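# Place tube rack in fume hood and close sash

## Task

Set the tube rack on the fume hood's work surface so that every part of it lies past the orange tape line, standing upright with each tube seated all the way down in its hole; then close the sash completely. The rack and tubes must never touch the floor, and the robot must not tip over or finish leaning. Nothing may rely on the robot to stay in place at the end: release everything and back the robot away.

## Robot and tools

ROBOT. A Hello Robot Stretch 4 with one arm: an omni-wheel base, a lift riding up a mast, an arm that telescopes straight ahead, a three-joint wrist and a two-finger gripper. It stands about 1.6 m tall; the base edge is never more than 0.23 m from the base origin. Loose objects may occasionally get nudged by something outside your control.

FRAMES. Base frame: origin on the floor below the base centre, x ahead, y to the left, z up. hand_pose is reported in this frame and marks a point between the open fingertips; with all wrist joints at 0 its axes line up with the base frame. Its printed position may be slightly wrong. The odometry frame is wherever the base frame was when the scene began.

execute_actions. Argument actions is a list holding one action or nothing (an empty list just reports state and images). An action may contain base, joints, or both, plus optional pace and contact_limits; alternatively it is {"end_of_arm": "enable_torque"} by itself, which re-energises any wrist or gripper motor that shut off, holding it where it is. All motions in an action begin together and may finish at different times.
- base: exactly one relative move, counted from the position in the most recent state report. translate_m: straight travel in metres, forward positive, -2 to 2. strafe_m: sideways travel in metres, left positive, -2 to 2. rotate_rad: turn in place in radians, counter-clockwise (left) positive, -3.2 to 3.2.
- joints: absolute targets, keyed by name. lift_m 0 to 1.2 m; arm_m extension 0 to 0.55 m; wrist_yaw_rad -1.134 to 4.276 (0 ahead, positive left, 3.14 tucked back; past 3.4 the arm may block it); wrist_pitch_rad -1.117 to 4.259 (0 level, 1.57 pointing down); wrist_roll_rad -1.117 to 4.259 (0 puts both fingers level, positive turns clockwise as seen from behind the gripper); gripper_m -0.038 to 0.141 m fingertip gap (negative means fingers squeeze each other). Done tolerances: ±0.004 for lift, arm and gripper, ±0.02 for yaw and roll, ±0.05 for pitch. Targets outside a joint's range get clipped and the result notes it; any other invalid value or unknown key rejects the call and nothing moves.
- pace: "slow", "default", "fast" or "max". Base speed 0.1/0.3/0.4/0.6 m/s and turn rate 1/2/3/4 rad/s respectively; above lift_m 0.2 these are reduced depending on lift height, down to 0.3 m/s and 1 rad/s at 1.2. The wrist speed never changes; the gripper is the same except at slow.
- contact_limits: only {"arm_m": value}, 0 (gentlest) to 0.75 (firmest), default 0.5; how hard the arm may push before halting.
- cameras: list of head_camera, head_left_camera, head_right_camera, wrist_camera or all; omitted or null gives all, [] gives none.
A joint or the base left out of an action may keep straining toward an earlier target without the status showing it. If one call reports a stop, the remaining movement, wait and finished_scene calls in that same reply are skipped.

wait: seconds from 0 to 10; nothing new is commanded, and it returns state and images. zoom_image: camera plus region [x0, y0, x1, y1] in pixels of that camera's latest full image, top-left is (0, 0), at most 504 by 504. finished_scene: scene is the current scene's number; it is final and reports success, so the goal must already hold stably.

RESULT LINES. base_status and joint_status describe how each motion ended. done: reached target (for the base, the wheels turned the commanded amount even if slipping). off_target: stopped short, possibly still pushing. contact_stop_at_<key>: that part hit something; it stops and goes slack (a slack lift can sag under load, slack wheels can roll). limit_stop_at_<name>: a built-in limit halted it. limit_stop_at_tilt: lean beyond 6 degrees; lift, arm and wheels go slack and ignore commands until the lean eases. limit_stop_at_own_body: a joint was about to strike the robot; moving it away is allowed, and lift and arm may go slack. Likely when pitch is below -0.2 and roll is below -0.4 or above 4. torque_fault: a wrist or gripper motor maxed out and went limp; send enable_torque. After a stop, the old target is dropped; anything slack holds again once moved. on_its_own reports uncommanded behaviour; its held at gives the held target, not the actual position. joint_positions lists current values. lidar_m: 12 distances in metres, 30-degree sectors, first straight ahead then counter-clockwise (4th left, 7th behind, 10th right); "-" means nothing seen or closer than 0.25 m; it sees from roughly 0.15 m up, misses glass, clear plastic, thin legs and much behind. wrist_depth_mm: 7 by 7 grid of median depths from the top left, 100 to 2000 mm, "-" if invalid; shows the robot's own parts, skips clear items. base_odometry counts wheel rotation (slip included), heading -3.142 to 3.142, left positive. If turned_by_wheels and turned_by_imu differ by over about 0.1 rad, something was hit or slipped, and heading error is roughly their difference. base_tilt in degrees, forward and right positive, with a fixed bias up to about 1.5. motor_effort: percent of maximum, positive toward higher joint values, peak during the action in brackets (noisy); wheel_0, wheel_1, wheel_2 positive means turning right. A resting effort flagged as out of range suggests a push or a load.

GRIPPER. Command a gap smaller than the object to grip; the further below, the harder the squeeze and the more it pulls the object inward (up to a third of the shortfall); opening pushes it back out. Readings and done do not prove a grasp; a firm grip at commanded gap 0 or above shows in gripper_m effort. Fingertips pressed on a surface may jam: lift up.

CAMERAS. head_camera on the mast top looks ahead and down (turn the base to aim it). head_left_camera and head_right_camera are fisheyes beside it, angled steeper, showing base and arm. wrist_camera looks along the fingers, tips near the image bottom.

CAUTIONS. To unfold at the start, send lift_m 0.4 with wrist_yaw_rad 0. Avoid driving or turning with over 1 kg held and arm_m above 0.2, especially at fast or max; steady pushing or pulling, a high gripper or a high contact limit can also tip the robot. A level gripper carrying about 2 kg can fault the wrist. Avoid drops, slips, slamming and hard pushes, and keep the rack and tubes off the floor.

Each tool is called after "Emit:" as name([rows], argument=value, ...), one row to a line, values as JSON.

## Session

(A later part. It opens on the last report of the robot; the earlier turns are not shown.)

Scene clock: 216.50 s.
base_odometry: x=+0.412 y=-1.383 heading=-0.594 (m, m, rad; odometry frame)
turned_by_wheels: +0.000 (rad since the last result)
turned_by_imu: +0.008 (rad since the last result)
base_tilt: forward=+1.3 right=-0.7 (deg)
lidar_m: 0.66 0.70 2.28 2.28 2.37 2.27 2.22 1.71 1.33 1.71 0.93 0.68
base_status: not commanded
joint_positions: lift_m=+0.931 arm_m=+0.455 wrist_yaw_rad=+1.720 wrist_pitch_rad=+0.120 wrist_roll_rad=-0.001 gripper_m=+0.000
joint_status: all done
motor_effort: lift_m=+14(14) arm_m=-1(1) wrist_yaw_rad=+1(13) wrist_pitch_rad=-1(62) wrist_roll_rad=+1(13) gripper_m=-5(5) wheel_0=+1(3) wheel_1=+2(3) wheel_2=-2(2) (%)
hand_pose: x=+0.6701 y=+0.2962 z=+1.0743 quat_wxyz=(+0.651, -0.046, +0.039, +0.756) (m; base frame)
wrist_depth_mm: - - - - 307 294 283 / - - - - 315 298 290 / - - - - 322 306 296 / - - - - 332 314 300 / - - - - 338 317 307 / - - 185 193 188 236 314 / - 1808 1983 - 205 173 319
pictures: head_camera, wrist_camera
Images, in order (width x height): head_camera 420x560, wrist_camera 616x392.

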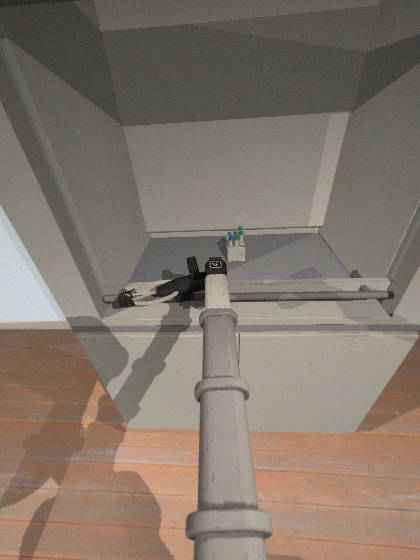

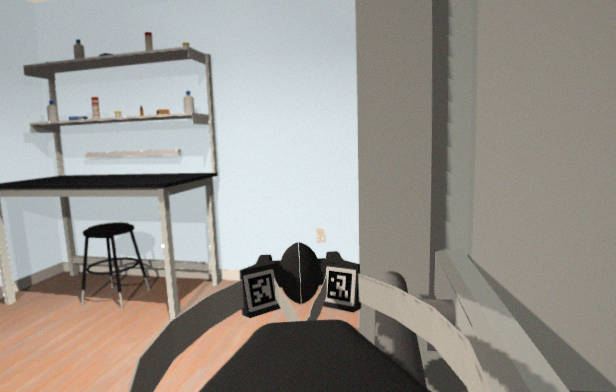

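Emit:
execute_actions([
  {"joints":{"wrist_pitch_rad":0.23}},
], cameras=[])

Emit:
execute_actions([
  {"base":{"rotate_rad":-0.012},"joints":{"wrist_pitch_rad":-0.05,"lift_m":0.9},"pace":"slow"},
], cameras=[])

Emit:
execute_actions([
  {"joints":{"lift_m":0.85},"pace":"slow"},
], cameras=["head_camera"])

Scene clock: 219.50 s.
base_odometry: x=+0.412 y=-1.383 heading=-0.593 (m, m, rad; odometry frame)
turned_by_wheels: +0.001 (rad since the last result)
turned_by_imu: +0.001 (rad since the last result)
base_tilt: forward=+1.3 right=-0.7 (deg)
lidar_m: 0.66 0.71 2.31 2.30 2.37 2.32 2.23 1.69 1.30 1.72 0.92 0.67
base_status: not commanded
joint_positions: lift_m=+0.931 arm_m=+0.455 wrist_yaw_rad=+1.724 wrist_pitch_rad=+0.220 wrist_roll_rad=-0.002 gripper_m=+0.000
joint_status: all done
on_its_own: wrist_pitch_rad is at rest, and its effort (+28) is outside its rest range (-23 to +23)
motor_effort: lift_m=+11(14) arm_m=-1(1) wrist_yaw_rad=-10(17) wrist_pitch_rad=+28(44) wrist_roll_rad=+7(8) gripper_m=-4(4) wheel_0=+7(6) wheel_1=+3(3) wheel_2=+1(2) (%)
hand_pose: x=+0.6696 y=+0.2916 z=+1.0462 quat_wxyz=(+0.647, -0.084, +0.070, +0.755) (m; base frame)
wrist_depth_mm: - - - - 296 297 272 / - - - - 306 301 281 / - - - - 317 301 289 / - - - - 325 309 298 / - - - - 334 312 309 / - - 185 193 187 206 320 / 1708 1618 1708 - 181 159 167
pictures: none
No camera images: the call's "cameras" was empty. Leave "cameras" out to get every camera's image.

Scene clock: 220.57 s.
base_odometry: x=+0.412 y=-1.383 heading=-0.605 (m, m, rad; odometry frame)
turned_by_wheels: -0.012 (rad since the last result)
turned_by_imu: -0.012 (rad since the last result)
base_tilt: forward=+1.2 right=-0.6 (deg)
lidar_m: 0.65 0.70 2.25 2.33 2.38 2.31 2.24 1.71 1.31 1.71 0.93 0.69
base_status: done
joint_positions: lift_m=+0.901 arm_m=+0.455 wrist_yaw_rad=+1.721 wrist_pitch_rad=-0.055 wrist_roll_rad=+0.000 gripper_m=+0.000
joint_status: all done
motor_effort: lift_m=+5(15) arm_m=-2(1) wrist_yaw_rad=-1(10) wrist_pitch_rad=+11(21) wrist_roll_rad=+0(9) gripper_m=-5(4) wheel_0=+2(9) wheel_1=+3(4) wheel_2=+1(7) (%)
hand_pose: x=+0.6695 y=+0.2979 z=+1.0953 quat_wxyz=(+0.652, +0.021, -0.018, +0.758) (m; base frame)
wrist_depth_mm: - - - - 349 327 317 / - - - - 347 327 319 / - - - - 347 325 317 / - - - - 342 325 315 / - - - - 342 324 315 / - - 186 193 187 320 312 / - - - - 259 238 312
pictures: none
No camera images: the call's "cameras" was empty. Leave "cameras" out to get every camera's image.

Scene clock: 221.27 s.
base_odometry: x=+0.412 y=-1.383 heading=-0.605 (m, m, rad; odometry frame)
turned_by_wheels: +0.000 (rad since the last result)
turned_by_imu: +0.000 (rad since the last result)
base_tilt: forward=+1.3 right=-0.6 (deg)
lidar_m: 0.66 0.70 2.26 2.34 2.37 2.31 2.23 1.72 1.29 1.71 0.89 0.69
base_status: not commanded
joint_positions: lift_m=+0.899 arm_m=+0.455 wrist_yaw_rad=+1.720 wrist_pitch_rad=-0.052 wrist_roll_rad=+0.000 gripper_m=+0.000
joint_status: lift_m contact_stop (moved -0.002 of -0.051)
on_its_own: lift_m is slack since a contact_stop (your +0.850 is given up)
motor_effort: lift_m=+19(17) arm_m=-1(1) wrist_yaw_rad=+0(4) wrist_pitch_rad=+4(21) wrist_roll_rad=+0(5) gripper_m=-5(5) wheel_0=+2(2) wheel_1=+3(3) wheel_2=+1(1) (%)
hand_pose: x=+0.6697 y=+0.2979 z=+1.0927 quat_wxyz=(+0.652, +0.020, -0.017, +0.758) (m; base frame)
wrist_depth_mm: - - - - 345 327 317 / - - - - 347 324 315 / - - - - 345 324 317 / - - - - 342 322 315 / - - - - 340 324 314 / - - 185 192 188 320 312 / - - - - 256 236 312
pictures: head_camera
Images, in order (width x height): head_camera 420x560.

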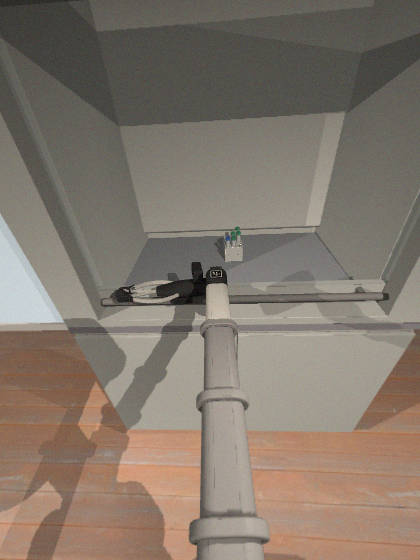

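Emit:
execute_actions([
  {"joints":{"lift_m":0.899,"wrist_pitch_rad":0.03}},
], cameras=[])

Emit:
execute_actions([
  {"joints":{"wrist_pitch_rad":0.1}},
], cameras=[])

Scene clock: 224.30 s.
base_odometry: x=+0.412 y=-1.383 heading=-0.605 (m, m, rad; odometry frame)
turned_by_wheels: +0.000 (rad since the last result)
turned_by_imu: +0.000 (rad since the last result)
base_tilt: forward=+1.3 right=-0.7 (deg)
lidar_m: 0.65 0.70 2.27 2.32 2.35 2.33 2.25 1.71 1.30 1.71 0.95 0.67
base_status: not commanded
joint_positions: lift_m=+0.900 arm_m=+0.455 wrist_yaw_rad=+1.724 wrist_pitch_rad=+0.022 wrist_roll_rad=-0.001 gripper_m=+0.000
joint_status: all done
motor_effort: lift_m=+9(20) arm_m=-1(1) wrist_yaw_rad=-10(11) wrist_pitch_rad=+22(27) wrist_roll_rad=+4(2) gripper_m=-3(5) wheel_0=+3(3) wheel_1=+3(3) wheel_2=+1(1) (%)
hand_pose: x=+0.6685 y=+0.2984 z=+1.0719 quat_wxyz=(+0.651, -0.008, +0.007, +0.759) (m; base frame)
wrist_depth_mm: - - - - 330 312 303 / - - - - 332 315 304 / - - - - 334 315 307 / - - - - 336 317 306 / - - - - 338 319 310 / - - 185 193 188 317 310 / - - - - 248 191 312
pictures: none
No camera images: the call's "cameras" was empty. Leave "cameras" out to get every camera's image.

Scene clock: 225.03 s.
base_odometry: x=+0.412 y=-1.383 heading=-0.604 (m, m, rad; odometry frame)
turned_by_wheels: +0.000 (rad since the last result)
turned_by_imu: +0.004 (rad since the last result)
base_tilt: forward=+1.3 right=-0.7 (deg)
lidar_m: 0.65 0.70 2.29 2.35 2.35 2.32 2.24 1.71 1.31 1.71 0.90 0.67
base_status: not commanded
joint_positions: lift_m=+0.900 arm_m=+0.455 wrist_yaw_rad=+1.722 wrist_pitch_rad=+0.094 wrist_roll_rad=-0.002 gripper_m=+0.000
joint_status: all done
motor_effort: lift_m=+9(9) arm_m=-1(1) wrist_yaw_rad=-5(17) wrist_pitch_rad=+15(58) wrist_roll_rad=+6(11) gripper_m=-4(4) wheel_0=+4(5) wheel_1=+3(4) wheel_2=+2(2) (%)
hand_pose: x=+0.6694 y=+0.2971 z=+1.0511 quat_wxyz=(+0.651, -0.036, +0.030, +0.758) (m; base frame)
wrist_depth_mm: - - - - 315 300 291 / - - - - 324 303 294 / - - - - 325 309 300 / - - - - 330 314 303 / - - - - 338 319 309 / - - 185 193 187 252 315 / - 1921 - - 239 178 317
pictures: none
No camera images: the call's "cameras" was empty. Leave "cameras" out to get every camera's image.

Emit:
execute_actions([
  {"joints":{"wrist_pitch_rad":0.18}},
], cameras=[])

Emit:
execute_actions([
  {"joints":{"wrist_pitch_rad":0.25}},
], cameras=["wrist_camera"])

Scene clock: 227.40 s.
base_odometry: x=+0.412 y=-1.383 heading=-0.604 (m, m, rad; odometry frame)
turned_by_wheels: +0.000 (rad since the last result)
turned_by_imu: +0.001 (rad since the last result)
base_tilt: forward=+1.3 right=-0.7 (deg)
lidar_m: 0.65 0.71 2.27 2.31 2.35 2.32 2.25 1.71 1.31 1.72 0.93 0.68
base_status: not commanded
joint_positions: lift_m=+0.900 arm_m=+0.455 wrist_yaw_rad=+1.724 wrist_pitch_rad=+0.171 wrist_roll_rad=-0.002 gripper_m=+0.000
joint_status: all done
on_its_own: wrist_pitch_rad is at rest, and its effort (+24) is outside its rest range (-23 to +23)
motor_effort: lift_m=+9(9) arm_m=-1(1) wrist_yaw_rad=-9(16) wrist_pitch_rad=+24(48) wrist_roll_rad=+5(8) gripper_m=-4(3) wheel_0=+7(7) wheel_1=+4(4) wheel_2=+3(3) (%)
hand_pose: x=+0.6693 y=+0.2943 z=+1.0291 quat_wxyz=(+0.649, -0.065, +0.055, +0.756) (m; base frame)
wrist_depth_mm: - - - - 301 291 281 / - - - - 312 300 286 / - - - - 322 304 294 / - - - - 332 312 304 / - - - - 340 317 312 / - - 186 193 188 222 319 / 1756 1661 1756 - 191 166 240
pictures: none
No camera images: the call's "cameras" was empty. Leave "cameras" out to get every camera's image.

Scene clock: 228.13 s.
base_odometry: x=+0.412 y=-1.383 heading=-0.604 (m, m, rad; odometry frame)
turned_by_wheels: +0.000 (rad since the last result)
turned_by_imu: +0.002 (rad since the last result)
base_tilt: forward=+1.3 right=-0.6 (deg)
lidar_m: 0.66 0.72 2.26 2.32 2.36 2.30 2.24 1.73 1.31 1.72 0.93 0.69
base_status: not commanded
joint_positions: lift_m=+0.900 arm_m=+0.455 wrist_yaw_rad=+1.723 wrist_pitch_rad=+0.242 wrist_roll_rad=-0.002 gripper_m=+0.000
joint_status: all done
motor_effort: lift_m=+9(9) arm_m=-1(1) wrist_yaw_rad=-6(15) wrist_pitch_rad=+20(49) wrist_roll_rad=+6(10) gripper_m=-3(4) wheel_0=+7(7) wheel_1=+5(5) wheel_2=+3(3) (%)
hand_pose: x=+0.6702 y=+0.2901 z=+1.0090 quat_wxyz=(+0.647, -0.092, +0.078, +0.753) (m; base frame)
wrist_depth_mm: - - - - 296 297 274 / - - - - 306 296 282 / - - - - 317 304 293 / - - - - 332 314 304 / - - - - 338 298 317 / - - 185 193 185 200 307 / 1576 1499 1576 - 177 157 159
pictures: wrist_camera
Images, in order (width x height): wrist_camera 616x392.

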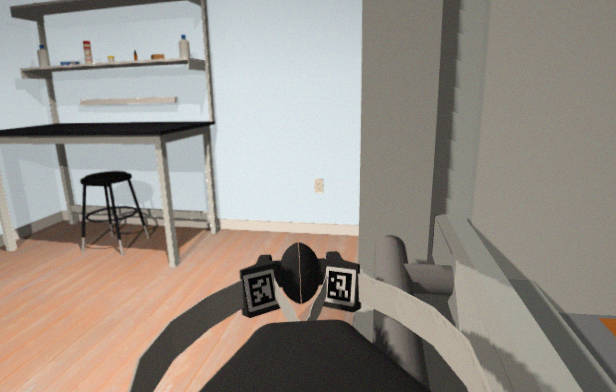

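Emit:
execute_actions([
  {"base":{"rotate_rad":-0.007},"joints":{"wrist_pitch_rad":-0.05,"lift_m":0.872},"pace":"slow"},
], cameras=[])

Emit:
execute_actions([
  {"joints":{"wrist_pitch_rad":0.03}},
], cameras=[])

Emit:
execute_actions([
  {"joints":{"wrist_pitch_rad":0.09}},
], cameras=["head_camera"])

Scene clock: 232.00 s.
base_odometry: x=+0.412 y=-1.383 heading=-0.610 (m, m, rad; odometry frame)
turned_by_wheels: -0.006 (rad since the last result)
turned_by_imu: -0.007 (rad since the last result)
base_tilt: forward=+1.2 right=-0.7 (deg)
lidar_m: 0.66 0.72 2.27 2.33 2.34 2.30 2.25 1.70 1.30 1.66 0.93 0.67
base_status: done
joint_positions: lift_m=+0.873 arm_m=+0.455 wrist_yaw_rad=+1.720 wrist_pitch_rad=-0.049 wrist_roll_rad=+0.000 gripper_m=+0.000
joint_status: all done
motor_effort: lift_m=+13(15) arm_m=-1(2) wrist_yaw_rad=+1(6) wrist_pitch_rad=-4(13) wrist_roll_rad=+0(7) gripper_m=-3(4) wheel_0=+1(9) wheel_1=+3(7) wheel_2=+2(6) (%)
hand_pose: x=+0.6697 y=+0.2979 z=+1.0651 quat_wxyz=(+0.652, +0.019, -0.016, +0.758) (m; base frame)
wrist_depth_mm: - - - - 343 324 315 / - - - - 342 322 312 / - - - - 340 322 314 / - - - - 342 322 312 / - - - - 338 322 312 / - - 185 193 188 320 312 / - - - - 254 226 309
pictures: none
No camera images: the call's "cameras" was empty. Leave "cameras" out to get every camera's image.

Scene clock: 232.50 s.
base_odometry: x=+0.412 y=-1.383 heading=-0.610 (m, m, rad; odometry frame)
turned_by_wheels: +0.000 (rad since the last result)
turned_by_imu: +0.000 (rad since the last result)
base_tilt: forward=+1.2 right=-0.7 (deg)
lidar_m: 0.66 0.68 2.29 2.33 2.36 2.32 2.25 1.70 1.32 1.70 0.91 0.68
base_status: not commanded
joint_positions: lift_m=+0.873 arm_m=+0.455 wrist_yaw_rad=+1.723 wrist_pitch_rad=+0.022 wrist_roll_rad=-0.001 gripper_m=+0.000
joint_status: all done
motor_effort: lift_m=+13(13) arm_m=-1(1) wrist_yaw_rad=-8(8) wrist_pitch_rad=+20(17) wrist_roll_rad=+4(4) gripper_m=-3(4) wheel_0=+2(2) wheel_1=+3(3) wheel_2=+2(2) (%)
hand_pose: x=+0.6688 y=+0.2983 z=+1.0444 quat_wxyz=(+0.651, -0.009, +0.007, +0.759) (m; base frame)
wrist_depth_mm: - - - - 327 309 300 / - - - - 329 315 303 / - - - - 330 314 306 / - - - - 336 317 306 / - - - - 338 317 309 / - - 185 193 188 314 312 / - - - - 248 191 310
pictures: none
No camera images: the call's "cameras" was empty. Leave "cameras" out to get every camera's image.

Scene clock: 233.20 s.
base_odometry: x=+0.412 y=-1.383 heading=-0.610 (m, m, rad; odometry frame)
turned_by_wheels: +0.000 (rad since the last result)
turned_by_imu: +0.001 (rad since the last result)
base_tilt: forward=+1.2 right=-0.6 (deg)
lidar_m: 0.66 0.70 2.27 2.32 2.36 2.30 2.23 1.69 1.29 1.72 0.93 0.68
base_status: not commanded
joint_positions: lift_m=+0.873 arm_m=+0.455 wrist_yaw_rad=+1.724 wrist_pitch_rad=+0.081 wrist_roll_rad=-0.002 gripper_m=+0.000
joint_status: all done
on_its_own: wrist_pitch_rad is at rest, and its effort (+24) is outside its rest range (-23 to +23)
motor_effort: lift_m=+10(13) arm_m=-1(1) wrist_yaw_rad=-12(15) wrist_pitch_rad=+24(48) wrist_roll_rad=+5(9) gripper_m=-4(4) wheel_0=+5(6) wheel_1=+3(4) wheel_2=+3(3) (%)
hand_pose: x=+0.6685 y=+0.2975 z=+1.0278 quat_wxyz=(+0.650, -0.031, +0.025, +0.759) (m; base frame)
wrist_depth_mm: - - - - 319 303 293 / - - - - 322 306 296 / - - - - 329 310 300 / - - - - 330 314 304 / - - - - 336 317 310 / - - 185 193 188 258 312 / - 1921 - - 217 181 258
pictures: head_camera
Images, in order (width x height): head_camera 420x560.

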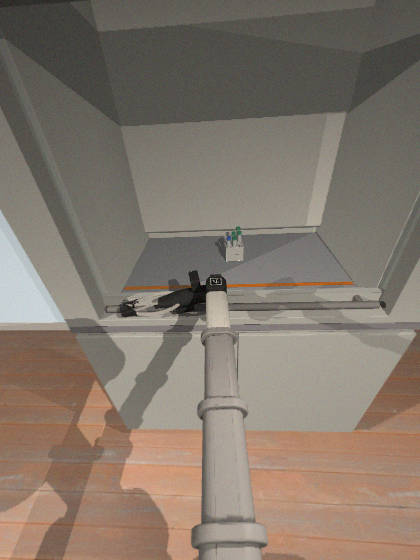

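Emit:
execute_actions([
  {"joints":{"wrist_pitch_rad":0.15}},
], cameras=[])

Emit:
execute_actions([
  {"joints":{"wrist_pitch_rad":0.2}},
], cameras=["wrist_camera"])

Scene clock: 235.93 s.
base_odometry: x=+0.412 y=-1.383 heading=-0.610 (m, m, rad; odometry frame)
turned_by_wheels: +0.000 (rad since the last result)
turned_by_imu: +0.002 (rad since the last result)
base_tilt: forward=+1.2 right=-0.7 (deg)
lidar_m: 0.65 0.70 2.30 2.34 2.37 2.30 2.25 1.70 1.30 1.72 0.90 0.69
base_status: not commanded
joint_positions: lift_m=+0.873 arm_m=+0.455 wrist_yaw_rad=+1.725 wrist_pitch_rad=+0.140 wrist_roll_rad=-0.002 gripper_m=+0.000
joint_status: all done
on_its_own: wrist_pitch_rad is at rest, and its effort (+25) is outside its rest range (-23 to +23)
motor_effort: lift_m=+10(10) arm_m=-1(1) wrist_yaw_rad=-13(19) wrist_pitch_rad=+25(50) wrist_roll_rad=+7(10) gripper_m=-4(4) wheel_0=+7(8) wheel_1=+5(5) wheel_2=+4(4) (%)
hand_pose: x=+0.6687 y=+0.2957 z=+1.0108 quat_wxyz=(+0.649, -0.054, +0.045, +0.758) (m; base frame)
wrist_depth_mm: - - - - 306 294 285 / - - - - 314 298 290 / - - - - 320 306 296 / - - - - 327 312 303 / - - - - 338 319 309 / - - 185 193 188 232 310 / 1808 1708 1808 - 198 171 223
pictures: none
No camera images: the call's "cameras" was empty. Leave "cameras" out to get every camera's image.

Scene clock: 236.40 s.
base_odometry: x=+0.412 y=-1.383 heading=-0.610 (m, m, rad; odometry frame)
turned_by_wheels: +0.000 (rad since the last result)
turned_by_imu: +0.000 (rad since the last result)
base_tilt: forward=+1.2 right=-0.6 (deg)
lidar_m: 0.66 0.70 2.30 2.35 2.34 2.29 2.25 1.69 1.31 1.70 0.91 0.69
base_status: not commanded
joint_positions: lift_m=+0.873 arm_m=+0.455 wrist_yaw_rad=+1.727 wrist_pitch_rad=+0.184 wrist_roll_rad=-0.002 gripper_m=+0.000
joint_status: all done
on_its_own: wrist_yaw_rad is at rest, and its effort (-19) is outside its rest range (-13 to +13); wrist_pitch_rad is at rest, and its effort (+45) is outside its rest range (-23 to +23)
motor_effort: lift_m=+10(10) arm_m=-1(2) wrist_yaw_rad=-19(20) wrist_pitch_rad=+45(48) wrist_roll_rad=+8(9) gripper_m=-5(4) wheel_0=+7(7) wheel_1=+5(5) wheel_2=+4(4) (%)
hand_pose: x=+0.6684 y=+0.2938 z=+0.9984 quat_wxyz=(+0.647, -0.071, +0.059, +0.757) (m; base frame)
wrist_depth_mm: - - - - 300 303 278 / - - - - 309 303 285 / - - - - 320 306 293 / - - - - 329 312 300 / - - - - 338 317 310 / - - 186 193 188 218 287 / 1756 1618 1708 - 188 166 170
pictures: wrist_camera
Images, in order (width x height): wrist_camera 616x392.

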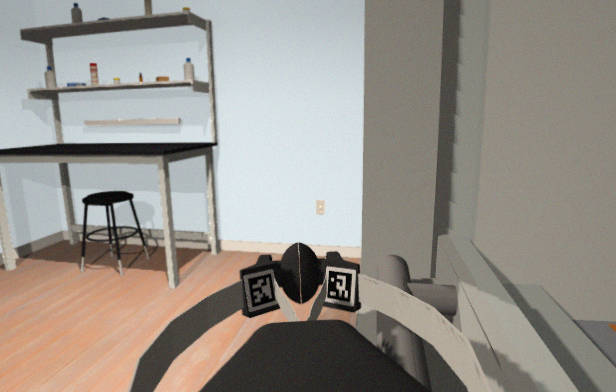

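Emit:
execute_actions([
  {"joints":{"wrist_pitch_rad":-0.05,"lift_m":0.852},"pace":"slow"},
], cameras=[])

Emit:
execute_actions([
  {"joints":{"wrist_pitch_rad":0.03}},
], cameras=[])

Emit:
execute_actions([
  {"joints":{"wrist_pitch_rad":0.08}},
], cameras=[])

Scene clock: 239.57 s.
base_odometry: x=+0.412 y=-1.383 heading=-0.611 (m, m, rad; odometry frame)
turned_by_wheels: -0.001 (rad since the last result)
turned_by_imu: -0.001 (rad since the last result)
base_tilt: forward=+1.3 right=-0.6 (deg)
lidar_m: 0.67 0.71 2.29 2.29 2.33 2.28 2.24 1.66 1.31 1.71 0.93 0.69
base_status: not commanded
joint_positions: lift_m=+0.853 arm_m=+0.455 wrist_yaw_rad=+1.719 wrist_pitch_rad=-0.053 wrist_roll_rad=-0.001 gripper_m=+0.000
joint_status: all done
motor_effort: lift_m=+7(10) arm_m=-1(1) wrist_yaw_rad=+4(19) wrist_pitch_rad=+4(40) wrist_roll_rad=+2(8) gripper_m=-3(4) wheel_0=-1(7) wheel_1=+3(5) wheel_2=-1(4) (%)
hand_pose: x=+0.6701 y=+0.2978 z=+1.0465 quat_wxyz=(+0.653, +0.020, -0.018, +0.757) (m; base frame)
wrist_depth_mm: - - - - 345 322 314 / - - - - 343 324 314 / - - - - 342 322 314 / - - - - 340 322 312 / - - - - 336 320 309 / - - 185 193 188 320 310 / - - - - 263 231 309
pictures: none
No camera images: the call's "cameras" was empty. Leave "cameras" out to get every camera's image.

Scene clock: 240.07 s.
base_odometry: x=+0.412 y=-1.383 heading=-0.611 (m, m, rad; odometry frame)
turned_by_wheels: +0.000 (rad since the last result)
turned_by_imu: +0.000 (rad since the last result)
base_tilt: forward=+1.2 right=-0.6 (deg)
lidar_m: 0.67 0.72 2.29 2.33 2.36 2.28 2.23 1.70 1.30 1.70 0.94 0.70
base_status: not commanded
joint_positions: lift_m=+0.853 arm_m=+0.455 wrist_yaw_rad=+1.723 wrist_pitch_rad=+0.020 wrist_roll_rad=-0.001 gripper_m=+0.000
joint_status: all done
on_its_own: wrist_pitch_rad is at rest, and its effort (+26) is outside its rest range (-23 to +23)
motor_effort: lift_m=+7(7) arm_m=-1(1) wrist_yaw_rad=-9(9) wrist_pitch_rad=+26(24) wrist_roll_rad=+4(3) gripper_m=-4(4) wheel_0=+1(1) wheel_1=+3(3) wheel_2=+0(0) (%)
hand_pose: x=+0.6688 y=+0.2984 z=+1.0255 quat_wxyz=(+0.651, -0.008, +0.006, +0.759) (m; base frame)
wrist_depth_mm: - - - - 325 310 298 / - - - - 327 310 301 / - - - - 332 312 303 / - - - - 332 315 307 / - - - - 334 317 309 / - - 185 193 187 312 310 / - - - - 239 193 267
pictures: none
No camera images: the call's "cameras" was empty. Leave "cameras" out to get every camera's image.

Scene clock: 240.60 s.
base_odometry: x=+0.412 y=-1.383 heading=-0.611 (m, m, rad; odometry frame)
turned_by_wheels: +0.000 (rad since the last result)
turned_by_imu: +0.004 (rad since the last result)
base_tilt: forward=+1.2 right=-0.6 (deg)
lidar_m: 0.65 0.69 2.28 2.32 2.32 2.31 2.24 1.71 1.32 1.71 0.90 0.69
base_status: not commanded
joint_positions: lift_m=+0.853 arm_m=+0.455 wrist_yaw_rad=+1.720 wrist_pitch_rad=+0.060 wrist_roll_rad=-0.005 gripper_m=+0.000
joint_status: all done
on_its_own: wrist_pitch_rad is at rest, and its effort (+54) is outside its rest range (-23 to +23); wrist_roll_rad is at rest, and its effort (+16) is outside its rest range (-13 to +13)
motor_effort: lift_m=+5(7) arm_m=-1(2) wrist_yaw_rad=+2(12) wrist_pitch_rad=+54(55) wrist_roll_rad=+16(13) gripper_m=-4(4) wheel_0=+1(1) wheel_1=+3(3) wheel_2=+2(2) (%)
hand_pose: x=+0.6699 y=+0.2977 z=+1.0141 quat_wxyz=(+0.652, -0.024, +0.018, +0.757) (m; base frame)
wrist_depth_mm: - - - - 317 303 296 / - - - - 322 306 296 / - - - - 324 309 298 / - - - - 330 312 303 / - - - - 336 317 307 / - - 185 193 188 283 309 / - 1921 - - 228 186 264
pictures: none
No camera images: the call's "cameras" was empty. Leave "cameras" out to get every camera's image.

Emit:
execute_actions([
  {"joints":{"wrist_pitch_rad":0.097}},
], cameras=[])

Emit:
execute_actions([
  {"joints":{"wrist_pitch_rad":-0.05,"lift_m":0.89}},
], cameras=[])

Emit:
execute_actions([
  {"base":{"translate_m":-0.3},"joints":{"arm_m":0.0,"lift_m":0.8},"pace":"fast"},
], cameras=[])

Emit:
execute_actions([
  {"joints":{"wrist_yaw_rad":0,"wrist_pitch_rad":0.1}},
], cameras=["wrist_camera","head_camera"])

Emit:
zoom_image(camera="wrist_camera", region=[316,80,616,260])

Scene clock: 244.77 s.
base_odometry: x=+0.412 y=-1.383 heading=-0.611 (m, m, rad; odometry frame)
turned_by_wheels: +0.000 (rad since the last result)
turned_by_imu: +0.000 (rad since the last result)
base_tilt: forward=+1.2 right=-0.5 (deg)
lidar_m: 0.66 0.70 2.31 2.32 2.36 2.33 2.23 1.70 1.31 1.72 0.90 0.70
base_status: not commanded
joint_positions: lift_m=+0.853 arm_m=+0.455 wrist_yaw_rad=+1.719 wrist_pitch_rad=+0.075 wrist_roll_rad=-0.006 gripper_m=+0.000
joint_status: all done
on_its_own: wrist_pitch_rad is at rest, and its effort (+62) is outside its rest range (-23 to +23); wrist_roll_rad is at rest, and its effort (+19) is outside its rest range (-13 to +13)
motor_effort: lift_m=+4(5) arm_m=-1(2) wrist_yaw_rad=+2(3) wrist_pitch_rad=+62(61) wrist_roll_rad=+19(18) gripper_m=-5(4) wheel_0=+1(1) wheel_1=+3(2) wheel_2=+2(2) (%)
hand_pose: x=+0.6700 y=+0.2975 z=+1.0100 quat_wxyz=(+0.652, -0.030, +0.022, +0.757) (m; base frame)
wrist_depth_mm: - - - - 317 300 291 / - - - - 319 303 294 / - - - - 325 309 297 / - - - - 327 312 303 / - - - - 336 315 306 / - - 185 193 188 281 307 / - 1863 - - 224 185 260
pictures: none
No camera images: the call's "cameras" was empty. Leave "cameras" out to get every camera's image.

Scene clock: 245.77 s.
base_odometry: x=+0.412 y=-1.383 heading=-0.611 (m, m, rad; odometry frame)
turned_by_wheels: +0.000 (rad since the last result)
turned_by_imu: -0.001 (rad since the last result)
base_tilt: forward=+1.3 right=-0.6 (deg)
lidar_m: 0.66 0.71 2.30 2.32 2.37 2.29 2.24 1.71 1.30 1.71 0.92 0.70
base_status: not commanded
joint_positions: lift_m=+0.890 arm_m=+0.455 wrist_yaw_rad=+1.720 wrist_pitch_rad=-0.048 wrist_roll_rad=+0.000 gripper_m=+0.000
joint_status: all done
motor_effort: lift_m=+25(24) arm_m=-1(2) wrist_yaw_rad=+1(6) wrist_pitch_rad=-10(54) wrist_roll_rad=+0(17) gripper_m=-4(3) wheel_0=-1(1) wheel_1=+2(2) wheel_2=-1(2) (%)
hand_pose: x=+0.6698 y=+0.2979 z=+1.0816 quat_wxyz=(+0.652, +0.018, -0.016, +0.758) (m; base frame)
wrist_depth_mm: - - - - 338 319 309 / - - - - 336 319 306 / - - - - 336 315 309 / - - - - 334 317 306 / - - - - 334 314 306 / - - 186 193 187 314 306 / - - - - 325 307 304
pictures: none
No camera images: the call's "cameras" was empty. Leave "cameras" out to get every camera's image.

Scene clock: 247.97 s.
base_odometry: x=+0.166 y=-1.211 heading=-0.611 (m, m, rad; odometry frame)
turned_by_wheels: +0.000 (rad since the last result)
turned_by_imu: +0.000 (rad since the last result)
base_tilt: forward=+1.3 right=-0.6 (deg)
lidar_m: 0.94 0.98 2.72 2.27 2.40 2.00 1.94 1.69 1.28 1.24 1.80 0.99
base_status: done
joint_positions: lift_m=+0.800 arm_m=+0.001 wrist_yaw_rad=+1.720 wrist_pitch_rad=-0.048 wrist_roll_rad=+0.000 gripper_m=+0.000
joint_status: all done
motor_effort: lift_m=+16(21) arm_m=-5(5) wrist_yaw_rad=+0(1) wrist_pitch_rad=-9(9) wrist_roll_rad=+1(2) gripper_m=-4(5) wheel_0=-2(7) wheel_1=-3(12) wheel_2=+1(12) (%)
hand_pose: x=+0.2153 y=+0.2980 z=+0.9923 quat_wxyz=(+0.652, +0.018, -0.016, +0.758) (m; base frame)
wrist_depth_mm: - - - - - - - / - - - - - - - / - - - - - - - / - - - - - - - / - - - - - - - / - - 185 193 187 - - / - - - - - - -
pictures: none
No camera images: the call's "cameras" was empty. Leave "cameras" out to get every camera's image.

Scene clock: 249.53 s.
base_odometry: x=+0.166 y=-1.211 heading=-0.611 (m, m, rad; odometry frame)
turned_by_wheels: +0.000 (rad since the last result)
turned_by_imu: +0.000 (rad since the last result)
base_tilt: forward=+1.3 right=-0.7 (deg)
lidar_m: 0.96 1.03 2.74 2.26 2.37 1.99 1.94 1.64 1.26 1.24 1.80 1.00
base_status: not commanded
joint_positions: lift_m=+0.800 arm_m=+0.001 wrist_yaw_rad=+0.000 wrist_pitch_rad=+0.102 wrist_roll_rad=+0.000 gripper_m=+0.000
joint_status: all done
motor_effort: lift_m=+16(16) arm_m=-5(5) wrist_yaw_rad=+0(4) wrist_pitch_rad=-8(9) wrist_roll_rad=+0(0) gripper_m=-4(4) wheel_0=-2(2) wheel_1=-3(3) wheel_2=+1(1) (%)
hand_pose: x=+0.4588 y=-0.0873 z=+0.9492 quat_wxyz=(+0.999, +0.000, +0.051, +0.000) (m; base frame)
wrist_depth_mm: 732 1078 1308 1308 1281 931 699 / 741 1060 1308 1336 1336 960 707 / 759 1078 1336 1336 1336 891 723 / 750 750 741 741 741 732 732 / 768 759 750 741 750 732 750 / 778 778 185 193 188 768 759 / 798 788 788 - 768 768 778
pictures: head_camera, wrist_camera
Images, in order (width x height): head_camera 420x560, wrist_camera 616x392.

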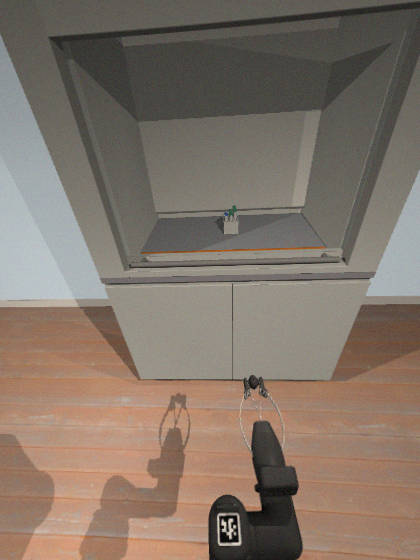

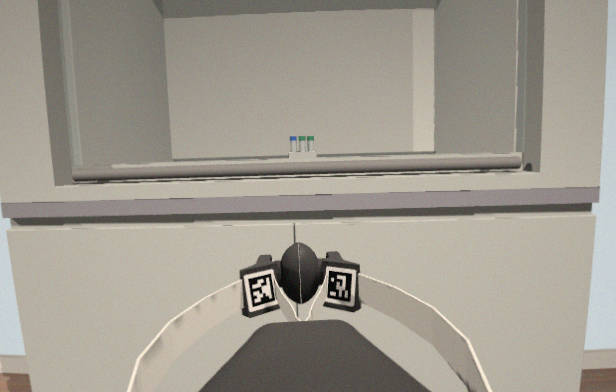

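Region (316, 80, 616, 260) of wrist_camera's 616x392 image, scaled by 1.680; it fills the top 302 rows of this view, and the rest is white.

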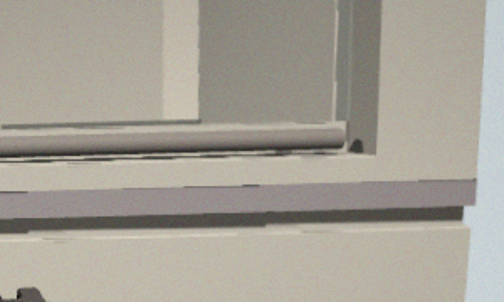

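Emit:
finished_scene(scene=1)

The scene is finished: the task was done.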